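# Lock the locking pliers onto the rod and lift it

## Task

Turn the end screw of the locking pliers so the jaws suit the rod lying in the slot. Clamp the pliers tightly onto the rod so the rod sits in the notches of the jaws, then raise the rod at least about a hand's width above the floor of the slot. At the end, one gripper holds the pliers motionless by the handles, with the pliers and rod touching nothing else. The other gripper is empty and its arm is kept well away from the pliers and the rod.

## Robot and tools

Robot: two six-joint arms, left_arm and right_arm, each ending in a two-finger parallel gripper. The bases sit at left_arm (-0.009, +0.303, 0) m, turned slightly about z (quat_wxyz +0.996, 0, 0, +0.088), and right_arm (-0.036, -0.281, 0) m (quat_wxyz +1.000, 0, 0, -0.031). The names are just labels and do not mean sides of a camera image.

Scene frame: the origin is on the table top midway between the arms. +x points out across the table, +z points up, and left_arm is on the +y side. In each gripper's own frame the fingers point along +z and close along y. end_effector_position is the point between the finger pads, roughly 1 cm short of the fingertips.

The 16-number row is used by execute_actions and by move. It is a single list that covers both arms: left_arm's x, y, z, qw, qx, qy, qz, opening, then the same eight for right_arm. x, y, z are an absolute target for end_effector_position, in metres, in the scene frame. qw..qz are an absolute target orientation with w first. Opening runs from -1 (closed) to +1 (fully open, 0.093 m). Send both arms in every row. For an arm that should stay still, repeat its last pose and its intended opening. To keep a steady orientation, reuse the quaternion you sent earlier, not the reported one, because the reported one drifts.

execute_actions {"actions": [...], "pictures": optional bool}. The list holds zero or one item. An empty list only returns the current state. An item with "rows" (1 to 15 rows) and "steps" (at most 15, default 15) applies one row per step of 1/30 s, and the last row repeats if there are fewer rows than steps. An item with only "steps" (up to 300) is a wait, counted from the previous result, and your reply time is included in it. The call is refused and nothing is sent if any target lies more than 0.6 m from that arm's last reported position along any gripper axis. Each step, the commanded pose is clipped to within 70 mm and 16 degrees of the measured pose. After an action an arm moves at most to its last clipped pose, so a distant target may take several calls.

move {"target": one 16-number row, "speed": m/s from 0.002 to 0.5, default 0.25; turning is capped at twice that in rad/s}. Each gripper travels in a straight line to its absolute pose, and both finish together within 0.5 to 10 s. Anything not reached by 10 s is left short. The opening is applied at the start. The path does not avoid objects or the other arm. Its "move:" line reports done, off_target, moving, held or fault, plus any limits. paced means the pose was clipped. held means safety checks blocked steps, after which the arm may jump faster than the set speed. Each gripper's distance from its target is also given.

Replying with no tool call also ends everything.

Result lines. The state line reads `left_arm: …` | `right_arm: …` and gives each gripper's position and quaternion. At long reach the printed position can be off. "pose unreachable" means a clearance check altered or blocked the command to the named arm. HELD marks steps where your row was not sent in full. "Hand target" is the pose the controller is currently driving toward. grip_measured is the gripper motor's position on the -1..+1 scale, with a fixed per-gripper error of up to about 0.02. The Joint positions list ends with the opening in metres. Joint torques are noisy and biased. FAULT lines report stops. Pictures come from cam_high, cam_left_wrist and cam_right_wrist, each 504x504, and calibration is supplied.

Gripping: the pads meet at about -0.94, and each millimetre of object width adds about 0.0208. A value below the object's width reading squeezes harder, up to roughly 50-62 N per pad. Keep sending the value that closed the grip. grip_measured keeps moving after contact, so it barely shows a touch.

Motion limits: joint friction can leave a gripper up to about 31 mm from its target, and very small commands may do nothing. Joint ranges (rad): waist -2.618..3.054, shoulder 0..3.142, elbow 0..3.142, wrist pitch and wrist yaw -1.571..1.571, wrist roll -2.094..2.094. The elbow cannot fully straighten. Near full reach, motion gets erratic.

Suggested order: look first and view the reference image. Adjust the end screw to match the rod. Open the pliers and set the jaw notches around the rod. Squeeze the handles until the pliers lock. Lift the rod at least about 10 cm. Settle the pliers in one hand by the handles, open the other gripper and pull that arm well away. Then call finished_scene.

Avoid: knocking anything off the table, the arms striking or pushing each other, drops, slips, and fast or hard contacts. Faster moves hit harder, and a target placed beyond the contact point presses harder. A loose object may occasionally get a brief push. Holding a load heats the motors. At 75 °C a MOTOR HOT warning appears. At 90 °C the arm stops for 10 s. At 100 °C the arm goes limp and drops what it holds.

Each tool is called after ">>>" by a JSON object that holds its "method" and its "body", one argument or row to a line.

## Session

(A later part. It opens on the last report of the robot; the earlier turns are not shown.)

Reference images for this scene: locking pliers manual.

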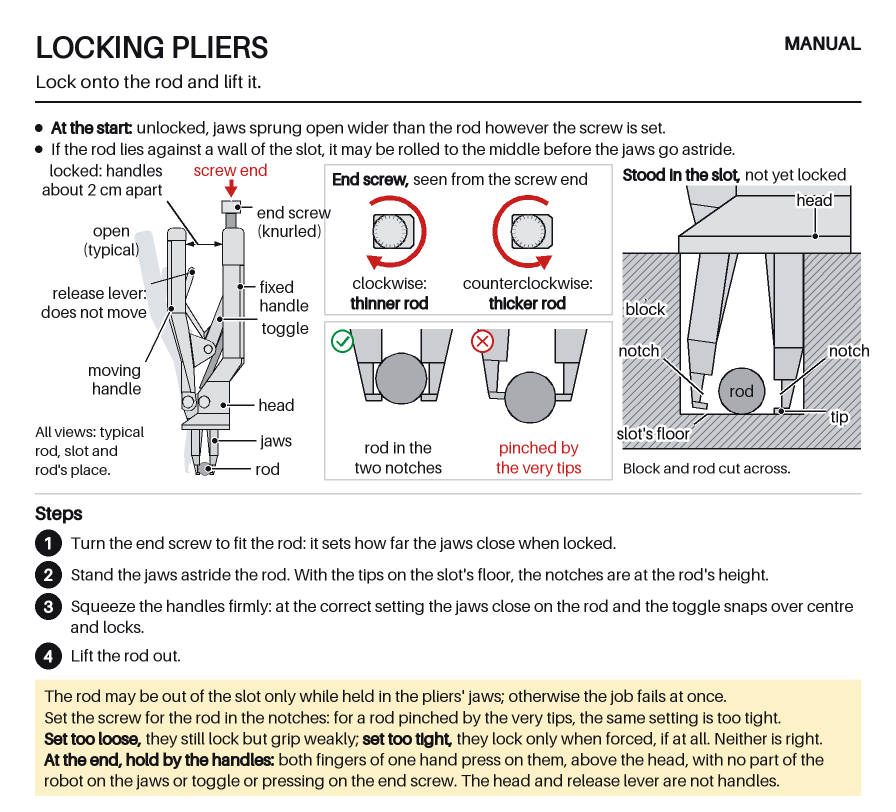

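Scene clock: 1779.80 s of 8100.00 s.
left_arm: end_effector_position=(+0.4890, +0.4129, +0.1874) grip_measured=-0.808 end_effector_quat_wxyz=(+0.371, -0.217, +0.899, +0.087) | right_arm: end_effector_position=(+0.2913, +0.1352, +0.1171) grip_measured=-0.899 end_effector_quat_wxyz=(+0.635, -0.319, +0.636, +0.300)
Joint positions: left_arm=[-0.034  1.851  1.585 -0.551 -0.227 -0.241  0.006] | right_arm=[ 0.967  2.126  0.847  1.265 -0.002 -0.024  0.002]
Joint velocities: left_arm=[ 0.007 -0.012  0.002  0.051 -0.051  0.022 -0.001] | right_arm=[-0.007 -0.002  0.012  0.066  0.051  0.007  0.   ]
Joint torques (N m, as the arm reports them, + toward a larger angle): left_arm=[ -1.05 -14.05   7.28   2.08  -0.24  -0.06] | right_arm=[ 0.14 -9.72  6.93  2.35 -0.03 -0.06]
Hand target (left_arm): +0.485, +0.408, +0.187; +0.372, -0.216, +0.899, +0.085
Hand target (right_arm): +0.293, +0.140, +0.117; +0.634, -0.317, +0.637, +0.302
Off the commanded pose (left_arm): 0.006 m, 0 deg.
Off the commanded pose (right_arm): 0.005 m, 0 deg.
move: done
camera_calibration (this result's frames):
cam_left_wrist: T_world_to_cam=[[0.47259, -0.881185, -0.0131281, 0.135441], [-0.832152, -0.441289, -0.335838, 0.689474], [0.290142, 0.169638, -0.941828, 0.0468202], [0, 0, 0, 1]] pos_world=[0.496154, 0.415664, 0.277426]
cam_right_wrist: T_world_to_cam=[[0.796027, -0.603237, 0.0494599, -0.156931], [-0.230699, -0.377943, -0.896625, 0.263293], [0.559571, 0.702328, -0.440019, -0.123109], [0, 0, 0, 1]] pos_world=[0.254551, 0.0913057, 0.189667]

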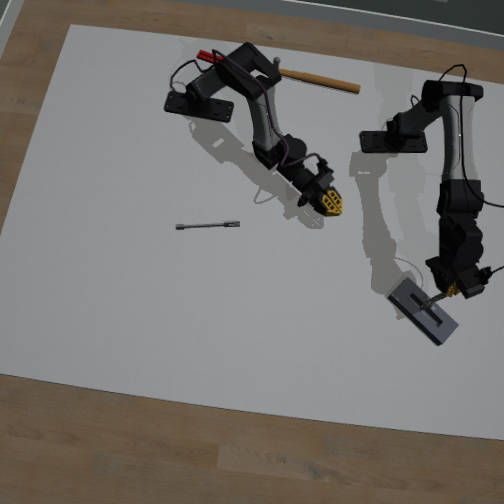

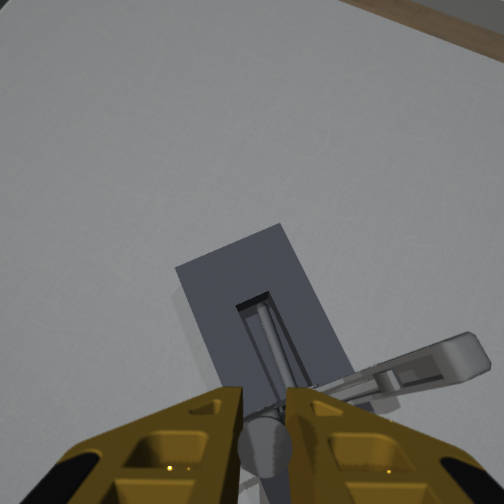

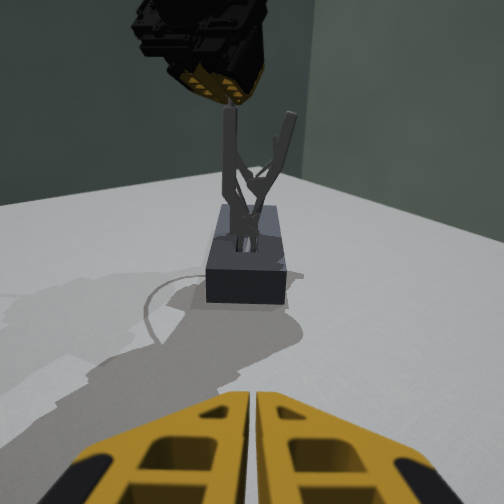

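>>> {"method": "execute_actions", "body": {
  "actions": [
    {"rows":[[0.489,0.413,0.1874,0.371,-0.217,0.899,0.087,-0.76,0.293,0.14,0.117,0.634,-0.317,0.637,0.302,-0.9],[0.489,0.413,0.1874,0.371,-0.217,0.899,0.087,-0.72,0.293,0.14,0.117,0.634,-0.317,0.637,0.302,-0.9],[0.489,0.413,0.1874,0.371,-0.217,0.899,0.087,-0.69,0.293,0.14,0.117,0.634,-0.317,0.637,0.302,-0.9],[0.489,0.413,0.1874,0.371,-0.217,0.899,0.087,-0.66,0.293,0.14,0.117,0.634,-0.317,0.637,0.302,-0.9],[0.489,0.413,0.1874,0.371,-0.217,0.899,0.087,-0.60,0.293,0.14,0.117,0.634,-0.317,0.637,0.302,-0.9]],"steps":15}
  ],
  "pictures": false
}}

>>> {"method": "wait", "body": {
  "seconds": 0.7
}}

Scene clock: 1784.87 s of 8100.00 s.
left_arm: end_effector_position=(+0.4890, +0.4129, +0.1874) grip_measured=-0.601 end_effector_quat_wxyz=(+0.371, -0.217, +0.899, +0.087) | right_arm: end_effector_position=(+0.2913, +0.1352, +0.1171) grip_measured=-0.899 end_effector_quat_wxyz=(+0.635, -0.319, +0.636, +0.300)
Joint positions: left_arm=[-0.034  1.851  1.585 -0.55  -0.227 -0.241  0.016] | right_arm=[ 0.967  2.126  0.847  1.265 -0.002 -0.024  0.002]
Joint velocities: left_arm=[ 0.007  0.002  0.007 -0.007 -0.081 -0.037  0.   ] | right_arm=[-0.012 -0.012  0.017 -0.037  0.037 -0.007 -0.001]
Joint torques (N m, as the arm reports them, + toward a larger angle): left_arm=[ -0.29 -12.33   9.83   2.01  -0.2    0.02] | right_arm=[ 0.12 -9.73  6.97  2.33 -0.02 -0.06]
Hand target (left_arm): +0.489, +0.413, +0.187; +0.371, -0.217, +0.899, +0.087
Hand target (right_arm): +0.293, +0.140, +0.117; +0.634, -0.317, +0.637, +0.302
Off the commanded pose (left_arm): 0.000 m, 0 deg.
Off the commanded pose (right_arm): 0.005 m, 0 deg.
Steps of this call (steps 1 to 137: nothing new was sent; steps 138 to 152: all 15 steps of this action). Readings (end_effector_position):
138: left_arm (+0.4890, +0.4129, +0.1874) | right_arm (+0.2913, +0.1352, +0.1171)
139: left_arm (+0.4890, +0.4129, +0.1874) | right_arm (+0.2913, +0.1352, +0.1171)
141: left_arm (+0.4890, +0.4129, +0.1874) | right_arm (+0.2913, +0.1352, +0.1171)
145: left_arm (+0.4890, +0.4129, +0.1874) | right_arm (+0.2913, +0.1352, +0.1171)
152: the state above

Scene clock: 1785.57 s of 8100.00 s.
left_arm: end_effector_position=(+0.4890, +0.4129, +0.1874) grip_measured=-0.601 end_effector_quat_wxyz=(+0.371, -0.217, +0.899, +0.087) | right_arm: end_effector_position=(+0.2913, +0.1352, +0.1171) grip_measured=-0.899 end_effector_quat_wxyz=(+0.635, -0.319, +0.636, +0.300)
Joint positions: left_arm=[-0.034  1.851  1.585 -0.55  -0.227 -0.241  0.016] | right_arm=[ 0.967  2.126  0.847  1.265 -0.002 -0.024  0.002]
Joint velocities: left_arm=[-0.007 -0.012 -0.007  0.007  0.051 -0.007  0.   ] | right_arm=[-0.007  0.002  0.007  0.007  0.022 -0.007 -0.   ]
Joint torques (N m, as the arm reports them, + toward a larger angle): left_arm=[ -0.21 -12.06   9.7    2.01  -0.21   0.02] | right_arm=[ 0.09 -9.74  6.91  2.34  0.   -0.07]
Hand target (left_arm): +0.489, +0.413, +0.187; +0.371, -0.217, +0.899, +0.087
Hand target (right_arm): +0.293, +0.140, +0.117; +0.634, -0.317, +0.637, +0.302
Off the commanded pose (left_arm): 0.000 m, 0 deg.
Off the commanded pose (right_arm): 0.005 m, 0 deg.
Steps of this call (steps 1 to 21: nothing new was sent). Readings (end_effector_position):
1: left_arm (+0.4890, +0.4129, +0.1874) | right_arm (+0.2913, +0.1352, +0.1171)
2: left_arm (+0.4890, +0.4129, +0.1874) | right_arm (+0.2913, +0.1352, +0.1171)
4: left_arm (+0.4890, +0.4129, +0.1874) | right_arm (+0.2913, +0.1352, +0.1171)
8: left_arm (+0.4890, +0.4129, +0.1874) | right_arm (+0.2913, +0.1352, +0.1171)
21: the state above
camera_calibration (this result's frames):
cam_left_wrist: T_world_to_cam=[[0.472835, -0.881059, -0.0127286, 0.135173], [-0.831865, -0.441577, -0.336171, 0.689594], [0.290566, 0.169542, -0.941715, 0.0466697], [0, 0, 0, 1]] pos_world=[0.496174, 0.415692, 0.277492]
cam_right_wrist: T_world_to_cam=[[0.796027, -0.603237, 0.0494599, -0.156931], [-0.230699, -0.377943, -0.896625, 0.263293], [0.559571, 0.702328, -0.440019, -0.123109], [0, 0, 0, 1]] pos_world=[0.254551, 0.0913057, 0.189667]

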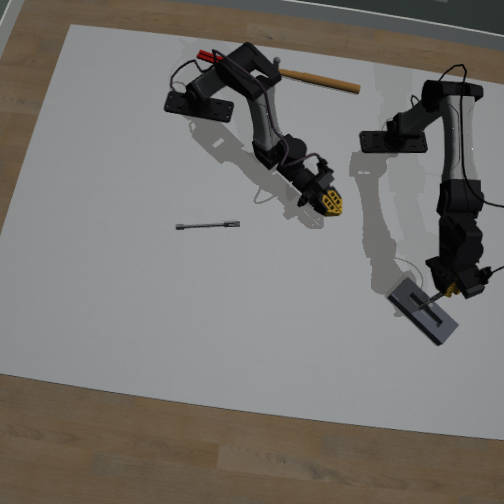

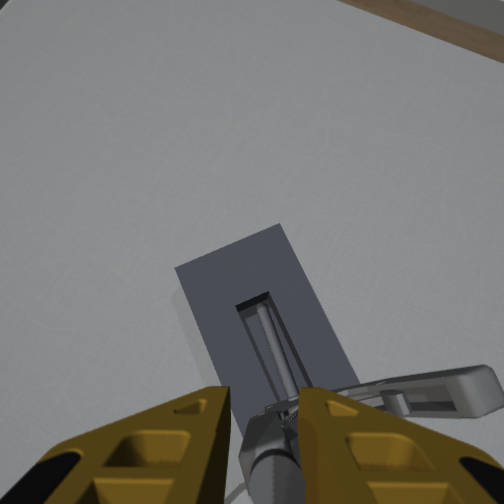

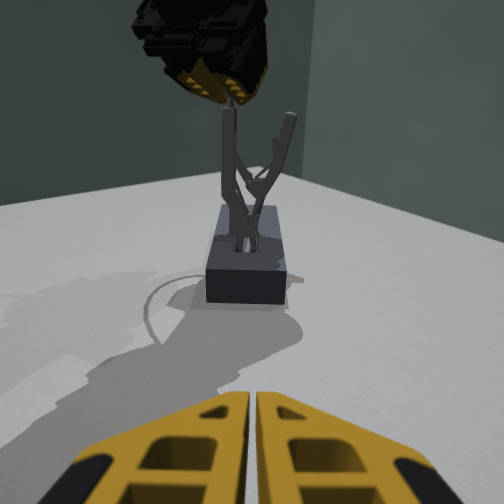

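>>> {"method": "move", "body": {
  "target": [0.486,0.412,0.186,0.382,0.040,0.923,-0.017,-0.60,0.293,0.14,0.117,0.634,-0.317,0.637,0.302,-0.9],
  "speed": 0.05
}}

Scene clock: 1801.33 s of 8100.00 s.
left_arm: end_effector_position=(+0.4879, +0.4090, +0.1910) grip_measured=-0.601 end_effector_quat_wxyz=(+0.391, +0.041, +0.919, -0.013) | right_arm: end_effector_position=(+0.2913, +0.1352, +0.1171) grip_measured=-0.899 end_effector_quat_wxyz=(+0.635, -0.319, +0.636, +0.300)
Joint positions: left_arm=[ 0.12   1.836  1.567 -0.533  0.266  0.277  0.016] | right_arm=[ 0.967  2.126  0.847  1.265 -0.002 -0.024  0.002]
Joint velocities: left_arm=[-0.017 -0.007  0.007  0.007  0.007  0.11  -0.001] | right_arm=[ 0.007  0.002 -0.007  0.007  0.051  0.022  0.001]
Joint torques (N m, as the arm reports them, + toward a larger angle): left_arm=[  0.42 -11.42   9.89   1.88   0.15   0.14] | right_arm=[ 0.1  -9.7   6.92  2.35 -0.03 -0.07]
Hand target (left_arm): +0.486, +0.413, +0.186; +0.384, +0.041, +0.922, -0.014
Hand target (right_arm): +0.293, +0.140, +0.117; +0.634, -0.317, +0.637, +0.302
Off the commanded pose (left_arm): 0.006 m, 1 deg.
Off the commanded pose (right_arm): 0.005 m, 0 deg.
move: done
camera_calibration (this result's frames):
cam_left_wrist: T_world_to_cam=[[-0.0635263, -0.997648, -0.0257276, 0.444162], [-0.931396, 0.0685269, -0.357499, 0.532143], [0.358421, 0.00125202, -0.933559, 0.0851915], [0, 0, 0, 1]] pos_world=[0.493318, 0.406545, 0.281199]
cam_right_wrist: T_world_to_cam=[[0.796027, -0.603237, 0.0494599, -0.156931], [-0.230699, -0.377943, -0.896625, 0.263293], [0.559571, 0.702328, -0.440019, -0.123109], [0, 0, 0, 1]] pos_world=[0.254551, 0.0913057, 0.189667]

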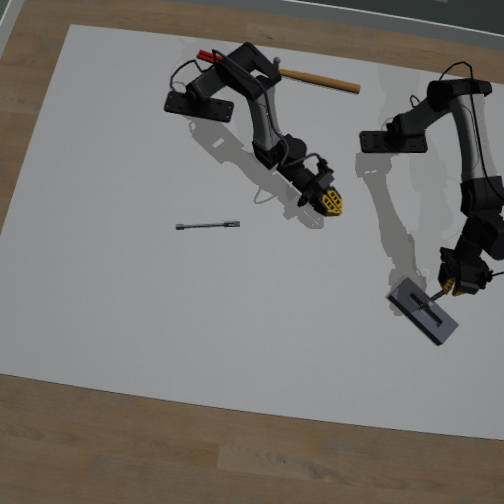

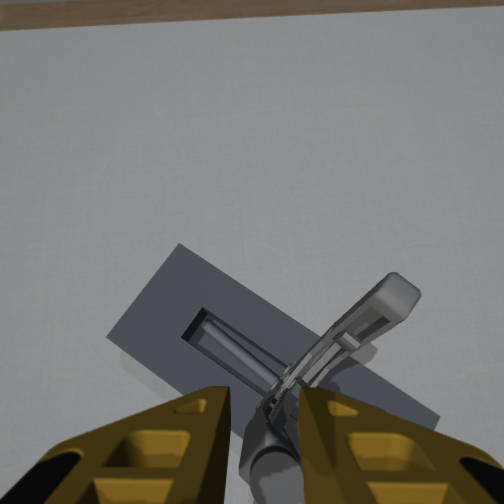

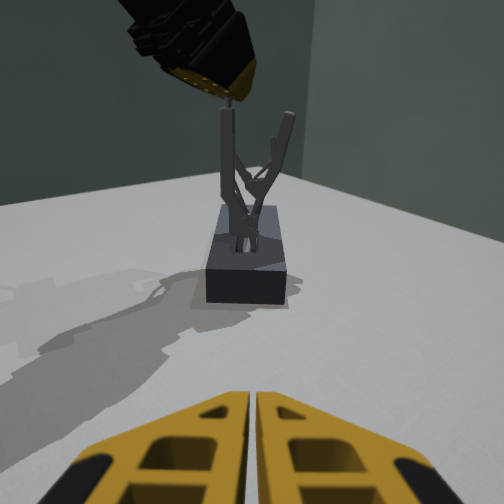

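>>> {"method": "move", "body": {
  "target": [0.482,0.414,0.176,0.362,0.301,0.874,-0.125,-0.60,0.293,0.14,0.117,0.634,-0.317,0.637,0.302,-0.9],
  "speed": 0.05
}}

Scene clock: 1809.70 s of 8100.00 s.
left_arm: end_effector_position=(+0.4803, +0.4097, +0.1750) grip_measured=-0.601 end_effector_quat_wxyz=(+0.363, +0.301, +0.873, -0.122) | right_arm: end_effector_position=(+0.2913, +0.1352, +0.1171) grip_measured=-0.899 end_effector_quat_wxyz=(+0.635, -0.319, +0.636, +0.300)
Joint positions: left_arm=[ 0.249  2.085  1.915 -0.959  0.674  0.932  0.016] | right_arm=[ 0.967  2.126  0.847  1.265 -0.002 -0.024  0.002]
Joint velocities: left_arm=[ 0.012  0.002  0.002 -0.081 -0.007  0.051 -0.001] | right_arm=[-0.002  0.007  0.002  0.007  0.051 -0.022  0.001]
Joint torques (N m, as the arm reports them, + toward a larger angle): left_arm=[  0.36 -12.11  11.52   1.18   0.4    0.19] | right_arm=[ 0.09 -9.68  6.92  2.33 -0.02 -0.06]
Hand target (left_arm): +0.482, +0.415, +0.174; +0.364, +0.301, +0.873, -0.123
Hand target (right_arm): +0.293, +0.140, +0.117; +0.634, -0.317, +0.637, +0.302
Off the commanded pose (left_arm): 0.005 m, 0 deg.
Off the commanded pose (right_arm): 0.005 m, 0 deg.
move: done
camera_calibration (this result's frames):
cam_left_wrist: T_world_to_cam=[[-0.596717, -0.80211, -0.0234146, 0.61955], [-0.749556, 0.567564, -0.340643, 0.224575], [0.286522, -0.185717, -0.939901, 0.185186], [0, 0, 0, 1]] pos_world=[0.484968, 0.403879, 0.265063]
cam_right_wrist: T_world_to_cam=[[0.796027, -0.603237, 0.0494599, -0.156931], [-0.230699, -0.377943, -0.896625, 0.263293], [0.559571, 0.702328, -0.440019, -0.123109], [0, 0, 0, 1]] pos_world=[0.254551, 0.0913057, 0.189667]

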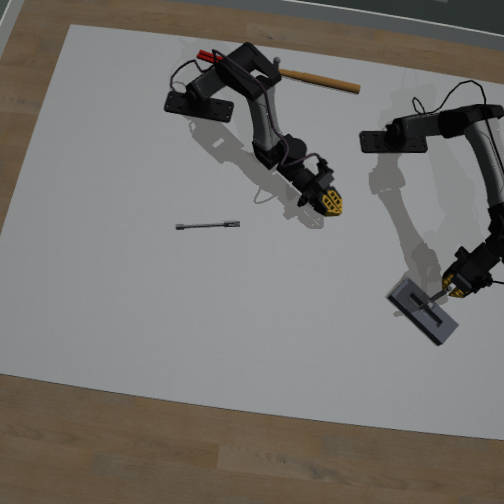

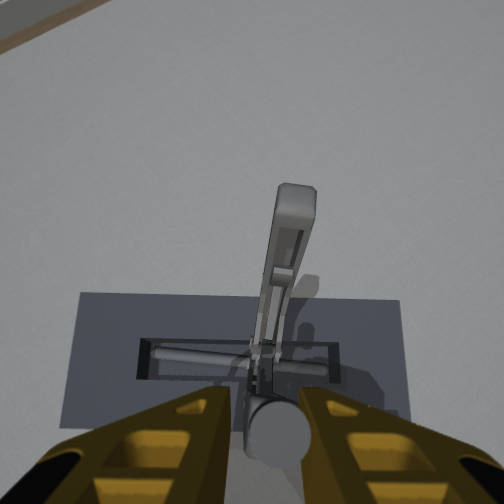

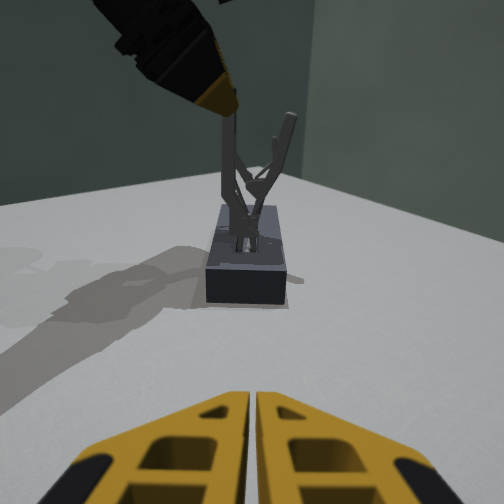

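>>> {"method": "move", "body": {
  "target": [0.482,0.414,0.150,0.362,0.301,0.874,-0.125,-0.60,0.293,0.14,0.117,0.634,-0.317,0.637,0.302,-0.9],
  "speed": 0.02
}}

>>> {"method": "execute_actions", "body": {
  "actions": [
    {"rows":[[0.482,0.414,0.150,0.362,0.301,0.874,-0.125,-0.65,0.293,0.14,0.117,0.634,-0.317,0.637,0.302,-0.9],[0.482,0.414,0.150,0.362,0.301,0.874,-0.125,-0.70,0.293,0.14,0.117,0.634,-0.317,0.637,0.302,-0.9],[0.482,0.414,0.150,0.362,0.301,0.874,-0.125,-0.75,0.293,0.14,0.117,0.634,-0.317,0.637,0.302,-0.9],[0.482,0.414,0.150,0.362,0.301,0.874,-0.125,-0.80,0.293,0.14,0.117,0.634,-0.317,0.637,0.302,-0.9]],"steps":15}
  ]
}}

Scene clock: 1815.60 s of 8100.00 s.
left_arm: end_effector_position=(+0.4842, +0.4112, +0.1678) grip_measured=-0.601 end_effector_quat_wxyz=(+0.371, +0.305, +0.870, -0.115) | right_arm: end_effector_position=(+0.2913, +0.1352, +0.1171) grip_measured=-0.899 end_effector_quat_wxyz=(+0.635, -0.319, +0.636, +0.300)
Joint positions: left_arm=[ 0.249  2.085  1.879 -0.902  0.676  0.936  0.016] | right_arm=[ 0.967  2.126  0.847  1.265 -0.002 -0.024  0.002]
Joint velocities: left_arm=[-0.002 -0.007 -0.002  0.051 -0.051 -0.081  0.   ] | right_arm=[ 0.012 -0.027 -0.007  0.051 -0.007 -0.066  0.   ]
Joint torques (N m, as the arm reports them, + toward a larger angle): left_arm=[  0.34 -12.01   6.38   1.49   0.42   0.15] | right_arm=[ 0.11 -9.74  6.92  2.35 -0.01 -0.06]
Hand target (left_arm): +0.482, +0.414, +0.150; +0.362, +0.301, +0.873, -0.125
Hand target (right_arm): +0.293, +0.140, +0.117; +0.634, -0.317, +0.637, +0.302
Off the commanded pose (left_arm): 0.018 m, 2 deg.
Off the commanded pose (right_arm): 0.005 m, 0 deg.
move: off_target (left_arm)
camera_calibration (this result's frames):
cam_left_wrist: T_world_to_cam=[[-0.598695, -0.799795, -0.0434923, 0.626343], [-0.740399, 0.573314, -0.350886, 0.219118], [0.305572, -0.177872, -0.935408, 0.164439], [0, 0, 0, 1]] pos_world=[0.486975, 0.404572, 0.257944]
cam_right_wrist: T_world_to_cam=[[0.796027, -0.603237, 0.0494599, -0.156931], [-0.230699, -0.377943, -0.896625, 0.263293], [0.559571, 0.702328, -0.440019, -0.123109], [0, 0, 0, 1]] pos_world=[0.254551, 0.0913057, 0.189667]

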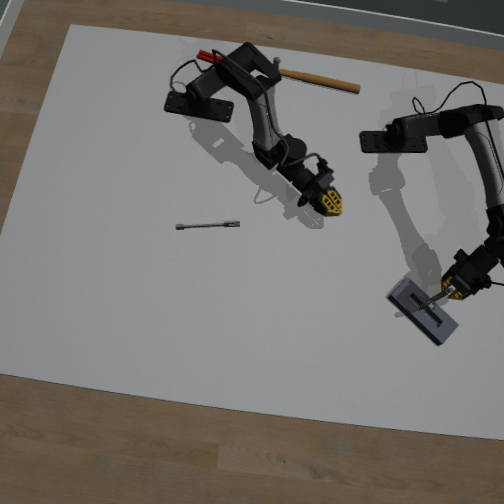

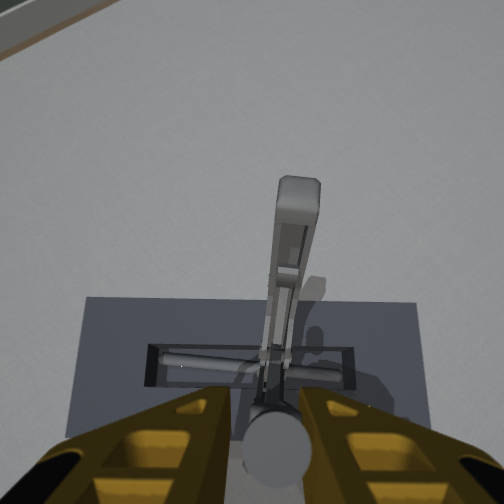

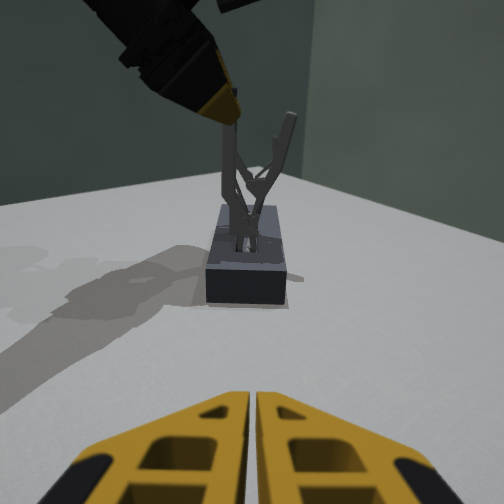

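Scene clock: 1816.10 s of 8100.00 s.
left_arm: end_effector_position=(+0.4843, +0.4109, +0.1681) grip_measured=-0.787 end_effector_quat_wxyz=(+0.372, +0.305, +0.869, -0.116) | right_arm: end_effector_position=(+0.2913, +0.1352, +0.1171) grip_measured=-0.899 end_effector_quat_wxyz=(+0.635, -0.319, +0.636, +0.300)
Joint positions: left_arm=[ 0.249  2.085  1.879 -0.902  0.679  0.936  0.007] | right_arm=[ 0.967  2.126  0.847  1.265 -0.002 -0.024  0.002]
Joint velocities: left_arm=[ 0.007 -0.017  0.007 -0.037 -0.007  0.081 -0.001] | right_arm=[-0.007 -0.002  0.002 -0.037  0.007  0.022  0.   ]
Joint torques (N m, as the arm reports them, + toward a larger angle): left_arm=[  0.32 -12.21   6.34   1.48   0.39   0.15] | right_arm=[ 0.12 -9.76  6.93  2.35 -0.01 -0.06]
Hand target (left_arm): +0.482, +0.414, +0.150; +0.362, +0.301, +0.874, -0.125
Hand target (right_arm): +0.293, +0.140, +0.117; +0.634, -0.317, +0.637, +0.302
Off the commanded pose (left_arm): 0.019 m, 2 deg.
Off the commanded pose (right_arm): 0.005 m, 0 deg.
Steps of this call (steps 1 to 15: all 15 steps of this action). Readings (end_effector_position):
1: left_arm (+0.4842, +0.4112, +0.1678) | right_arm (+0.2913, +0.1352, +0.1171)
2: left_arm (+0.4844, +0.4113, +0.1679) | right_arm (+0.2913, +0.1352, +0.1171)
4: left_arm (+0.4843, +0.4109, +0.1681) | right_arm (+0.2913, +0.1352, +0.1171)
8: left_arm (+0.4843, +0.4109, +0.1681) | right_arm (+0.2913, +0.1352, +0.1171)
15: the state above
camera_calibration (this result's frames):
cam_left_wrist: T_world_to_cam=[[-0.599589, -0.799169, -0.042677, 0.626177], [-0.739247, 0.573483, -0.353032, 0.219217], [0.306607, -0.180125, -0.934638, 0.164913], [0, 0, 0, 1]] pos_world=[0.486941, 0.404409, 0.258248]
cam_right_wrist: T_world_to_cam=[[0.796027, -0.603237, 0.0494599, -0.156931], [-0.230699, -0.377943, -0.896625, 0.263293], [0.559571, 0.702328, -0.440019, -0.123109], [0, 0, 0, 1]] pos_world=[0.254551, 0.0913057, 0.189667]

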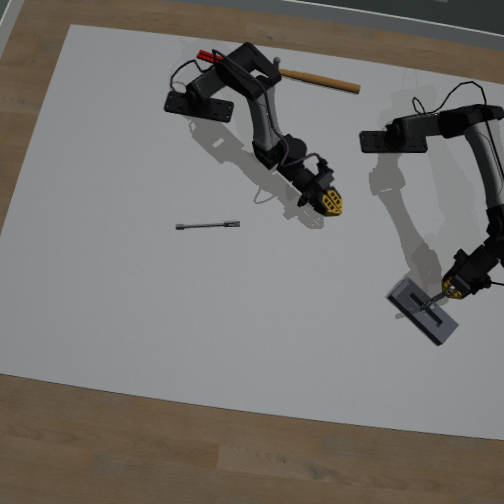

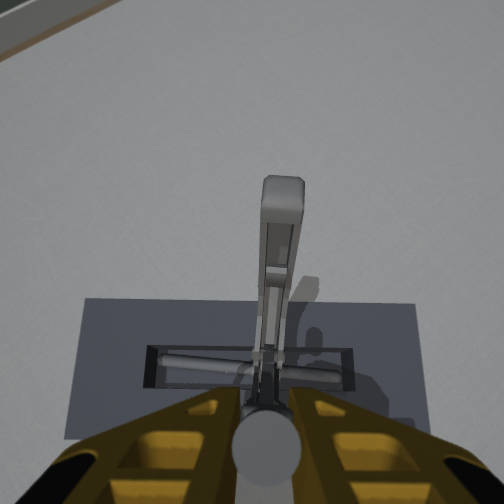

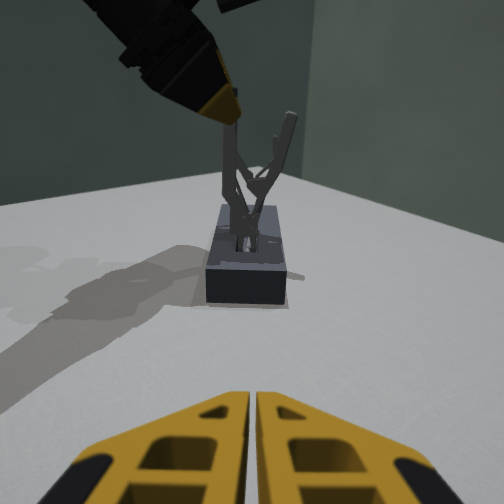

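>>> {"method": "move", "body": {
  "target": [0.484,0.411,0.176,0.362,0.301,0.874,-0.128,-0.80,0.293,0.14,0.117,0.634,-0.317,0.637,0.302,-0.9],
  "speed": 0.01
}}

>>> {"method": "zoom_image", "body": {
  "camera": "cam_right_wrist",
  "region": [200, 170, 300, 270]
}}

Scene clock: 1821.33 s of 8100.00 s.
left_arm: end_effector_position=(+0.4823, +0.4104, +0.1705) grip_measured=-0.788 end_effector_quat_wxyz=(+0.360, +0.301, +0.874, -0.125) | right_arm: end_effector_position=(+0.2913, +0.1352, +0.1171) grip_measured=-0.899 end_effector_quat_wxyz=(+0.635, -0.319, +0.636, +0.300)
Joint positions: left_arm=[ 0.249  2.105  1.93  -0.968  0.675  0.936  0.007] | right_arm=[ 0.967  2.126  0.847  1.265 -0.002 -0.024  0.002]
Joint velocities: left_arm=[-0.002  0.002  0.012 -0.007 -0.095 -0.022  0.001] | right_arm=[-0.007 -0.007 -0.002  0.022  0.066 -0.066  0.   ]
Joint torques (N m, as the arm reports them, + toward a larger angle): left_arm=[ -0.14 -13.27  11.9    1.08   0.46   0.05] | right_arm=[ 0.16 -9.76  6.91  2.34 -0.02 -0.07]
Hand target (left_arm): +0.484, +0.411, +0.176; +0.362, +0.300, +0.873, -0.128
Hand target (right_arm): +0.293, +0.140, +0.117; +0.634, -0.317, +0.637, +0.302
Off the commanded pose (left_arm): 0.006 m, 0 deg.
Off the commanded pose (right_arm): 0.005 m, 0 deg.
move: done
camera_calibration (this result's frames):
cam_left_wrist: T_world_to_cam=[[-0.599316, -0.800371, -0.0150859, 0.620367], [-0.750944, 0.568633, -0.335768, 0.223485], [0.277317, -0.189902, -0.941824, 0.187056], [0, 0, 0, 1]] pos_world=[0.487746, 0.404965, 0.260572]
cam_right_wrist: T_world_to_cam=[[0.796027, -0.603237, 0.0494599, -0.156931], [-0.230699, -0.377943, -0.896625, 0.263293], [0.559571, 0.702328, -0.440019, -0.123109], [0, 0, 0, 1]] pos_world=[0.254551, 0.0913057, 0.189667]

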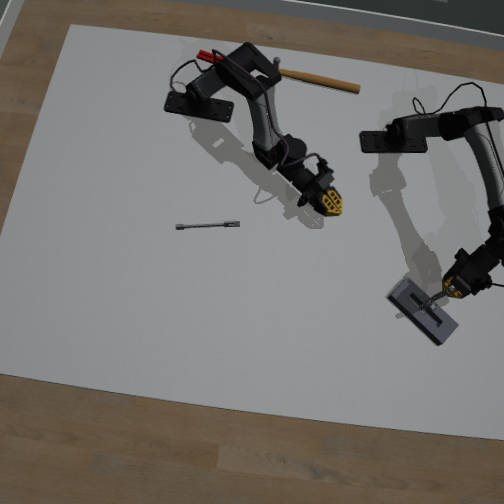

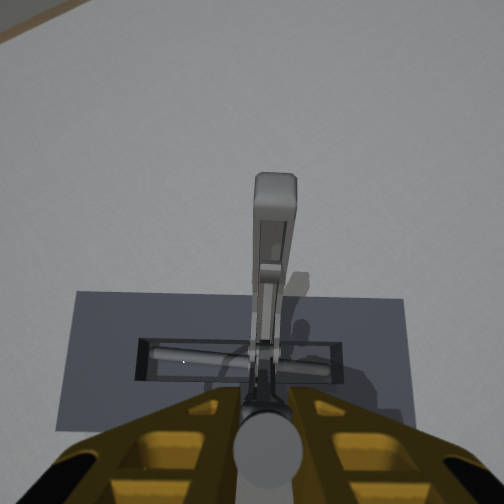

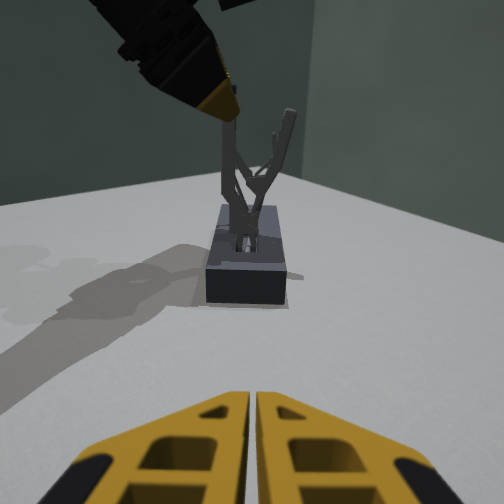

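Region (200, 170, 300, 270) of cam_right_wrist's 504x504 image, scaled by 5.040, with more detail than that image has.

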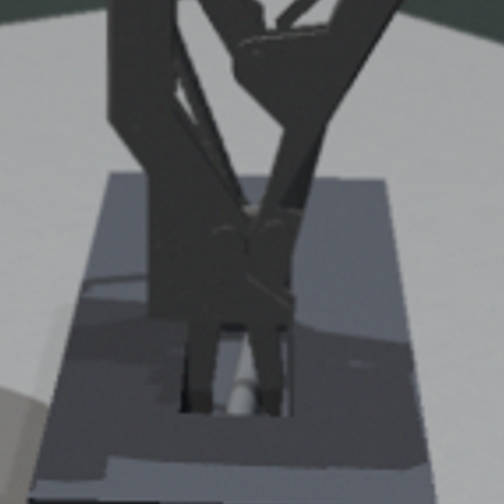

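>>> {"method": "move", "body": {
  "target": [0.487,0.409,0.168,0.362,0.301,0.874,-0.128,-0.80,0.293,0.14,0.117,0.634,-0.317,0.637,0.302,-0.9],
  "speed": 0.01
}}

>>> {"method": "zoom_image", "body": {
  "camera": "cam_right_wrist",
  "region": [200, 170, 300, 270]
}}

Scene clock: 1825.43 s of 8100.00 s.
left_arm: end_effector_position=(+0.4823, +0.4105, +0.1706) grip_measured=-0.788 end_effector_quat_wxyz=(+0.360, +0.301, +0.874, -0.125) | right_arm: end_effector_position=(+0.2913, +0.1352, +0.1171) grip_measured=-0.899 end_effector_quat_wxyz=(+0.635, -0.319, +0.636, +0.300)
Joint positions: left_arm=[ 0.249  2.105  1.931 -0.968  0.675  0.936  0.007] | right_arm=[ 0.967  2.126  0.847  1.265 -0.002 -0.024  0.002]
Joint velocities: left_arm=[-0.017 -0.002  0.002 -0.037 -0.051  0.022 -0.001] | right_arm=[ 0.007  0.002 -0.007 -0.022  0.081  0.037  0.   ]
Joint torques (N m, as the arm reports them, + toward a larger angle): left_arm=[ -0.73 -12.78  10.06   1.37   0.42  -0.06] | right_arm=[ 0.12 -9.73  6.96  2.34 -0.01 -0.06]
Hand target (left_arm): +0.487, +0.409, +0.168; +0.362, +0.301, +0.873, -0.128
Hand target (right_arm): +0.293, +0.140, +0.117; +0.634, -0.317, +0.637, +0.302
Off the commanded pose (left_arm): 0.006 m, 0 deg.
Off the commanded pose (right_arm): 0.005 m, 0 deg.
move: done
camera_calibration (this result's frames):
cam_left_wrist: T_world_to_cam=[[-0.599185, -0.800459, -0.0155872, 0.620522], [-0.750965, 0.568673, -0.335652, 0.223485], [0.277539, -0.189412, -0.941857, 0.18684], [0, 0, 0, 1]] pos_world=[0.487782, 0.405002, 0.260662]
cam_right_wrist: T_world_to_cam=[[0.796027, -0.603237, 0.0494599, -0.156931], [-0.230699, -0.377943, -0.896625, 0.263293], [0.559571, 0.702328, -0.440019, -0.123109], [0, 0, 0, 1]] pos_world=[0.254551, 0.0913057, 0.189667]

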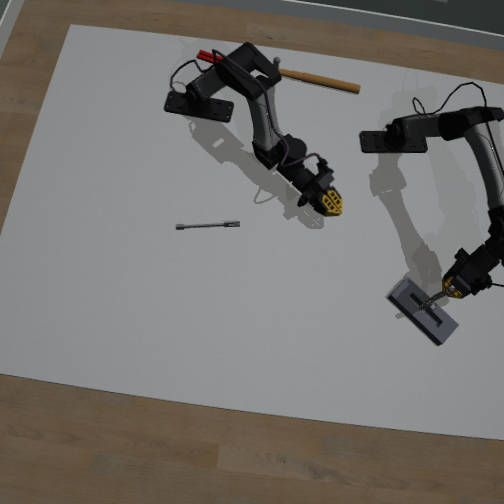

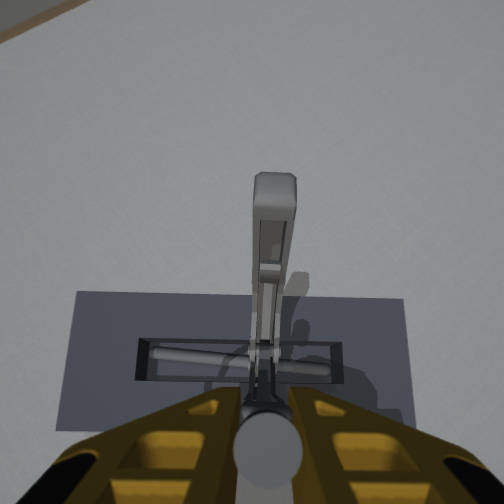

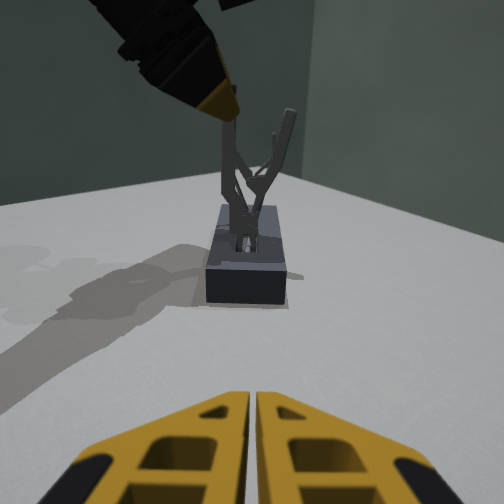

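Region (200, 170, 300, 270) of cam_right_wrist's 504x504 image, scaled by 5.040, with more detail than that image has.

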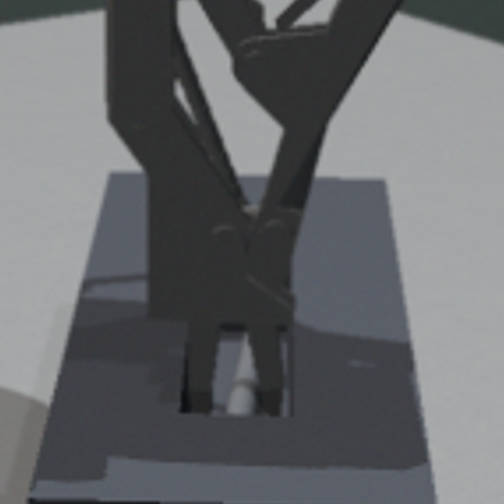

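Let it slide down by loosening gradually.

>>> {"method": "execute_actions", "body": {
  "actions": [
    {"rows":[[0.4823,0.4105,0.1706,0.360,0.301,0.874,-0.125,-0.75,0.293,0.14,0.117,0.634,-0.317,0.637,0.302,-0.9],[0.4823,0.4105,0.1706,0.360,0.301,0.874,-0.125,-0.72,0.293,0.14,0.117,0.634,-0.317,0.637,0.302,-0.9],[0.4823,0.4105,0.1706,0.360,0.301,0.874,-0.125,-0.70,0.293,0.14,0.117,0.634,-0.317,0.637,0.302,-0.9],[0.4823,0.4105,0.1706,0.360,0.301,0.874,-0.125,-0.69,0.293,0.14,0.117,0.634,-0.317,0.637,0.302,-0.9],[0.4823,0.4105,0.1706,0.360,0.301,0.874,-0.125,-0.68,0.293,0.14,0.117,0.634,-0.317,0.637,0.302,-0.9],[0.4823,0.4105,0.1706,0.360,0.301,0.874,-0.125,-0.67,0.293,0.14,0.117,0.634,-0.317,0.637,0.302,-0.9],[0.4823,0.4105,0.1706,0.360,0.301,0.874,-0.125,-0.66,0.293,0.14,0.117,0.634,-0.317,0.637,0.302,-0.9],[0.4823,0.4105,0.1706,0.360,0.301,0.874,-0.125,-0.65,0.293,0.14,0.117,0.634,-0.317,0.637,0.302,-0.9],[0.4823,0.4105,0.1706,0.360,0.301,0.874,-0.125,-0.64,0.293,0.14,0.117,0.634,-0.317,0.637,0.302,-0.9],[0.4823,0.4105,0.1706,0.360,0.301,0.874,-0.125,-0.63,0.293,0.14,0.117,0.634,-0.317,0.637,0.302,-0.9],[0.4823,0.4105,0.1706,0.360,0.301,0.874,-0.125,-0.62,0.293,0.14,0.117,0.634,-0.317,0.637,0.302,-0.9],[0.4823,0.4105,0.1706,0.360,0.301,0.874,-0.125,-0.60,0.293,0.14,0.117,0.634,-0.317,0.637,0.302,-0.9],[0.4823,0.4105,0.1706,0.360,0.301,0.874,-0.125,-0.58,0.293,0.14,0.117,0.634,-0.317,0.637,0.302,-0.9],[0.4823,0.4105,0.1706,0.360,0.301,0.874,-0.125,-0.56,0.293,0.14,0.117,0.634,-0.317,0.637,0.302,-0.9],[0.4823,0.4105,0.1706,0.360,0.301,0.874,-0.125,-0.54,0.293,0.14,0.117,0.634,-0.317,0.637,0.302,-0.9]],"steps":15}
  ],
  "pictures": false
}}

>>> {"method": "wait", "body": {
  "seconds": 1
}}

>>> {"method": "zoom_image", "body": {
  "camera": "cam_right_wrist",
  "region": [200, 170, 300, 270]
}}

Scene clock: 1833.80 s of 8100.00 s.
left_arm: end_effector_position=(+0.4822, +0.4108, +0.1704) grip_measured=-0.551 end_effector_quat_wxyz=(+0.359, +0.301, +0.875, -0.124) | right_arm: end_effector_position=(+0.2913, +0.1352, +0.1171) grip_measured=-0.899 end_effector_quat_wxyz=(+0.635, -0.319, +0.636, +0.300)
Joint positions: left_arm=[ 0.249  2.105  1.931 -0.968  0.672  0.936  0.019] | right_arm=[ 0.967  2.126  0.847  1.265 -0.002 -0.024  0.002]
Joint velocities: left_arm=[ 0.007 -0.022  0.002  0.022  0.022  0.095  0.018] | right_arm=[ 0.002  0.007 -0.002 -0.037 -0.007 -0.051  0.   ]
Joint torques (N m, as the arm reports them, + toward a larger angle): left_arm=[ -0.18 -14.15   9.03   1.28   0.39   0.06] | right_arm=[ 0.13 -9.73  6.95  2.35 -0.02 -0.06]
Hand target (left_arm): +0.482, +0.410, +0.171; +0.360, +0.301, +0.874, -0.125
Hand target (right_arm): +0.293, +0.140, +0.117; +0.634, -0.317, +0.637, +0.302
Off the commanded pose (left_arm): 0.000 m, 0 deg.
Off the commanded pose (right_arm): 0.005 m, 0 deg.
Steps of this call (steps 1 to 236: nothing new was sent; steps 237 to 251: all 15 steps of this action). Readings (end_effector_position):
237: left_arm (+0.4823, +0.4105, +0.1706) | right_arm (+0.2913, +0.1352, +0.1171)
238: left_arm (+0.4823, +0.4106, +0.1705) | right_arm (+0.2913, +0.1352, +0.1171)
240: left_arm (+0.4822, +0.4109, +0.1703) | right_arm (+0.2913, +0.1352, +0.1171)
244: left_arm (+0.4822, +0.4109, +0.1703) | right_arm (+0.2913, +0.1352, +0.1171)
251: the state above

Scene clock: 1834.80 s of 8100.00 s.
left_arm: end_effector_position=(+0.4822, +0.4108, +0.1704) grip_measured=-0.542 end_effector_quat_wxyz=(+0.359, +0.301, +0.875, -0.124) | right_arm: end_effector_position=(+0.2913, +0.1352, +0.1171) grip_measured=-0.899 end_effector_quat_wxyz=(+0.635, -0.319, +0.636, +0.300)
Joint positions: left_arm=[ 0.249  2.105  1.931 -0.968  0.672  0.936  0.019] | right_arm=[ 0.967  2.126  0.847  1.265 -0.002 -0.024  0.002]
Joint velocities: left_arm=[ 0.002 -0.017 -0.002 -0.007 -0.051  0.022  0.001] | right_arm=[ 0.007 -0.022  0.017  0.037 -0.007 -0.007 -0.   ]
Joint torques (N m, as the arm reports them, + toward a larger angle): left_arm=[ -0.33 -14.24   8.97   1.28   0.42   0.07] | right_arm=[ 0.09 -9.73  6.93  2.34 -0.01 -0.05]
Hand target (left_arm): +0.482, +0.410, +0.171; +0.360, +0.301, +0.874, -0.125
Hand target (right_arm): +0.293, +0.140, +0.117; +0.634, -0.317, +0.637, +0.302
Off the commanded pose (left_arm): 0.000 m, 0 deg.
Off the commanded pose (right_arm): 0.005 m, 0 deg.
Steps of this call (steps 1 to 30: nothing new was sent). Readings (end_effector_position):
1: left_arm (+0.4822, +0.4108, +0.1704) | right_arm (+0.2913, +0.1352, +0.1171)
2: left_arm (+0.4822, +0.4108, +0.1704) | right_arm (+0.2913, +0.1352, +0.1171)
4: left_arm (+0.4822, +0.4108, +0.1704) | right_arm (+0.2913, +0.1352, +0.1171)
8: left_arm (+0.4822, +0.4108, +0.1704) | right_arm (+0.2913, +0.1352, +0.1171)
30: the state above
camera_calibration (this result's frames):
cam_left_wrist: T_world_to_cam=[[-0.598442, -0.801001, -0.0162564, 0.620667], [-0.751911, 0.568539, -0.333757, 0.223353], [0.276582, -0.187511, -0.942519, 0.186478], [0, 0, 0, 1]] pos_world=[0.487798, 0.405137, 0.260395]
cam_right_wrist: T_world_to_cam=[[0.796027, -0.603237, 0.0494599, -0.156931], [-0.230699, -0.377943, -0.896625, 0.263293], [0.559571, 0.702328, -0.440019, -0.123109], [0, 0, 0, 1]] pos_world=[0.254551, 0.0913057, 0.189667]

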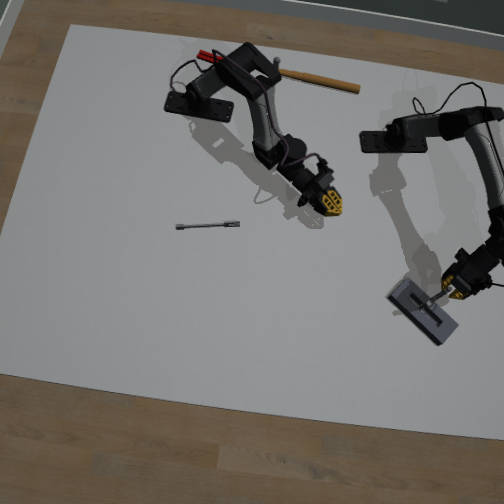

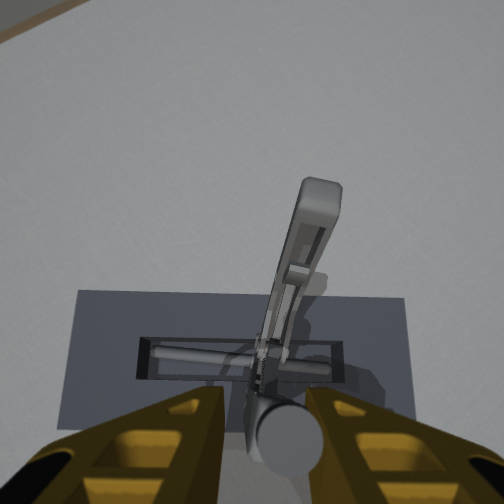

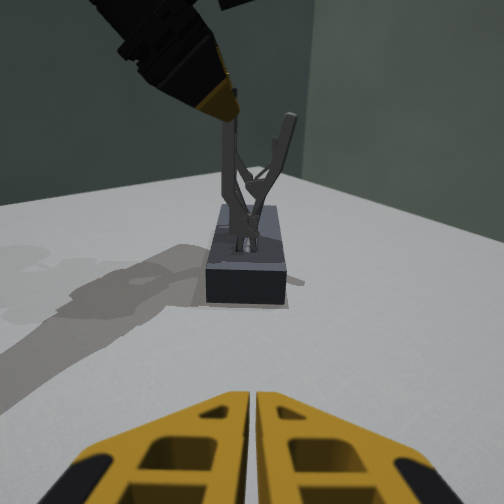

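Region (200, 170, 300, 270) of cam_right_wrist's 504x504 image, scaled by 5.040, with more detail than that image has.

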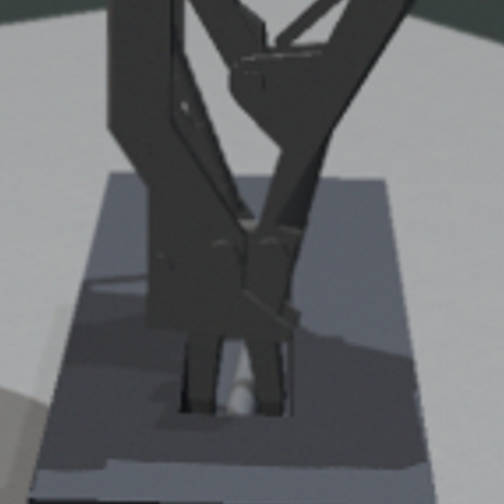

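>>> {"method": "move", "body": {
  "target": [0.489,0.420,0.171,0.360,0.301,0.874,-0.125,-0.54,0.293,0.14,0.117,0.634,-0.317,0.637,0.302,-0.9],
  "speed": 0.004
}}

Scene clock: 1842.50 s of 8100.00 s.
left_arm: end_effector_position=(+0.4868, +0.4152, +0.1724) grip_measured=-0.542 end_effector_quat_wxyz=(+0.359, +0.302, +0.874, -0.123) | right_arm: end_effector_position=(+0.2913, +0.1352, +0.1171) grip_measured=-0.899 end_effector_quat_wxyz=(+0.635, -0.319, +0.636, +0.300)
Joint positions: left_arm=[ 0.254  2.133  1.982 -0.993  0.674  0.943  0.019] | right_arm=[ 0.967  2.126  0.847  1.265 -0.002 -0.024  0.002]
Joint velocities: left_arm=[-0.007  0.007  0.012  0.022 -0.007 -0.051  0.   ] | right_arm=[ 0.002  0.007 -0.022 -0.007  0.007  0.037  0.   ]
Joint torques (N m, as the arm reports them, + toward a larger angle): left_arm=[  0.5  -12.45  11.51   1.15   0.47   0.12] | right_arm=[ 0.11 -9.73  6.93  2.34 -0.03 -0.06]
Hand target (left_arm): +0.489, +0.420, +0.171; +0.360, +0.301, +0.874, -0.125
Hand target (right_arm): +0.293, +0.140, +0.117; +0.634, -0.317, +0.637, +0.302
Off the commanded pose (left_arm): 0.006 m, 0 deg.
Off the commanded pose (right_arm): 0.005 m, 0 deg.
move: done
camera_calibration (this result's frames):
cam_left_wrist: T_world_to_cam=[[-0.599163, -0.800408, -0.0187416, 0.627445], [-0.750771, 0.56983, -0.334122, 0.223968], [0.278113, -0.186123, -0.942343, 0.186611], [0, 0, 0, 1]] pos_world=[0.492191, 0.409321, 0.262443]
cam_right_wrist: T_world_to_cam=[[0.796027, -0.603237, 0.0494599, -0.156931], [-0.230699, -0.377943, -0.896625, 0.263293], [0.559571, 0.702328, -0.440019, -0.123109], [0, 0, 0, 1]] pos_world=[0.254551, 0.0913057, 0.189667]

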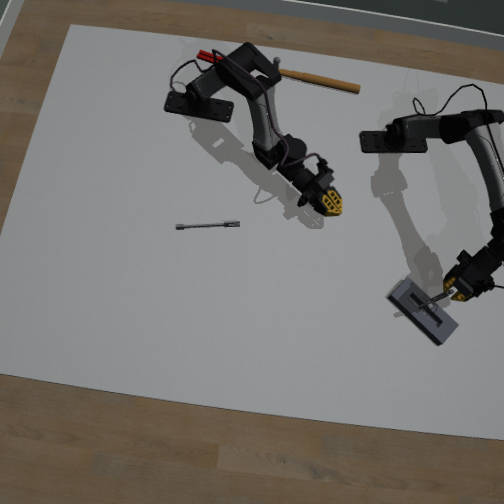

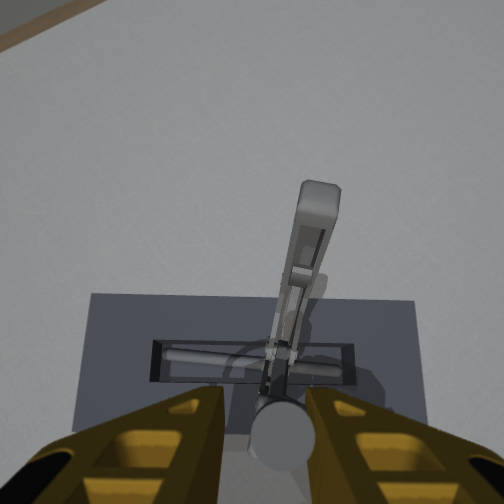

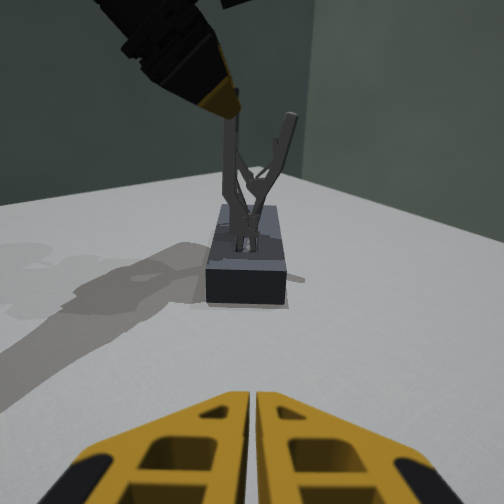

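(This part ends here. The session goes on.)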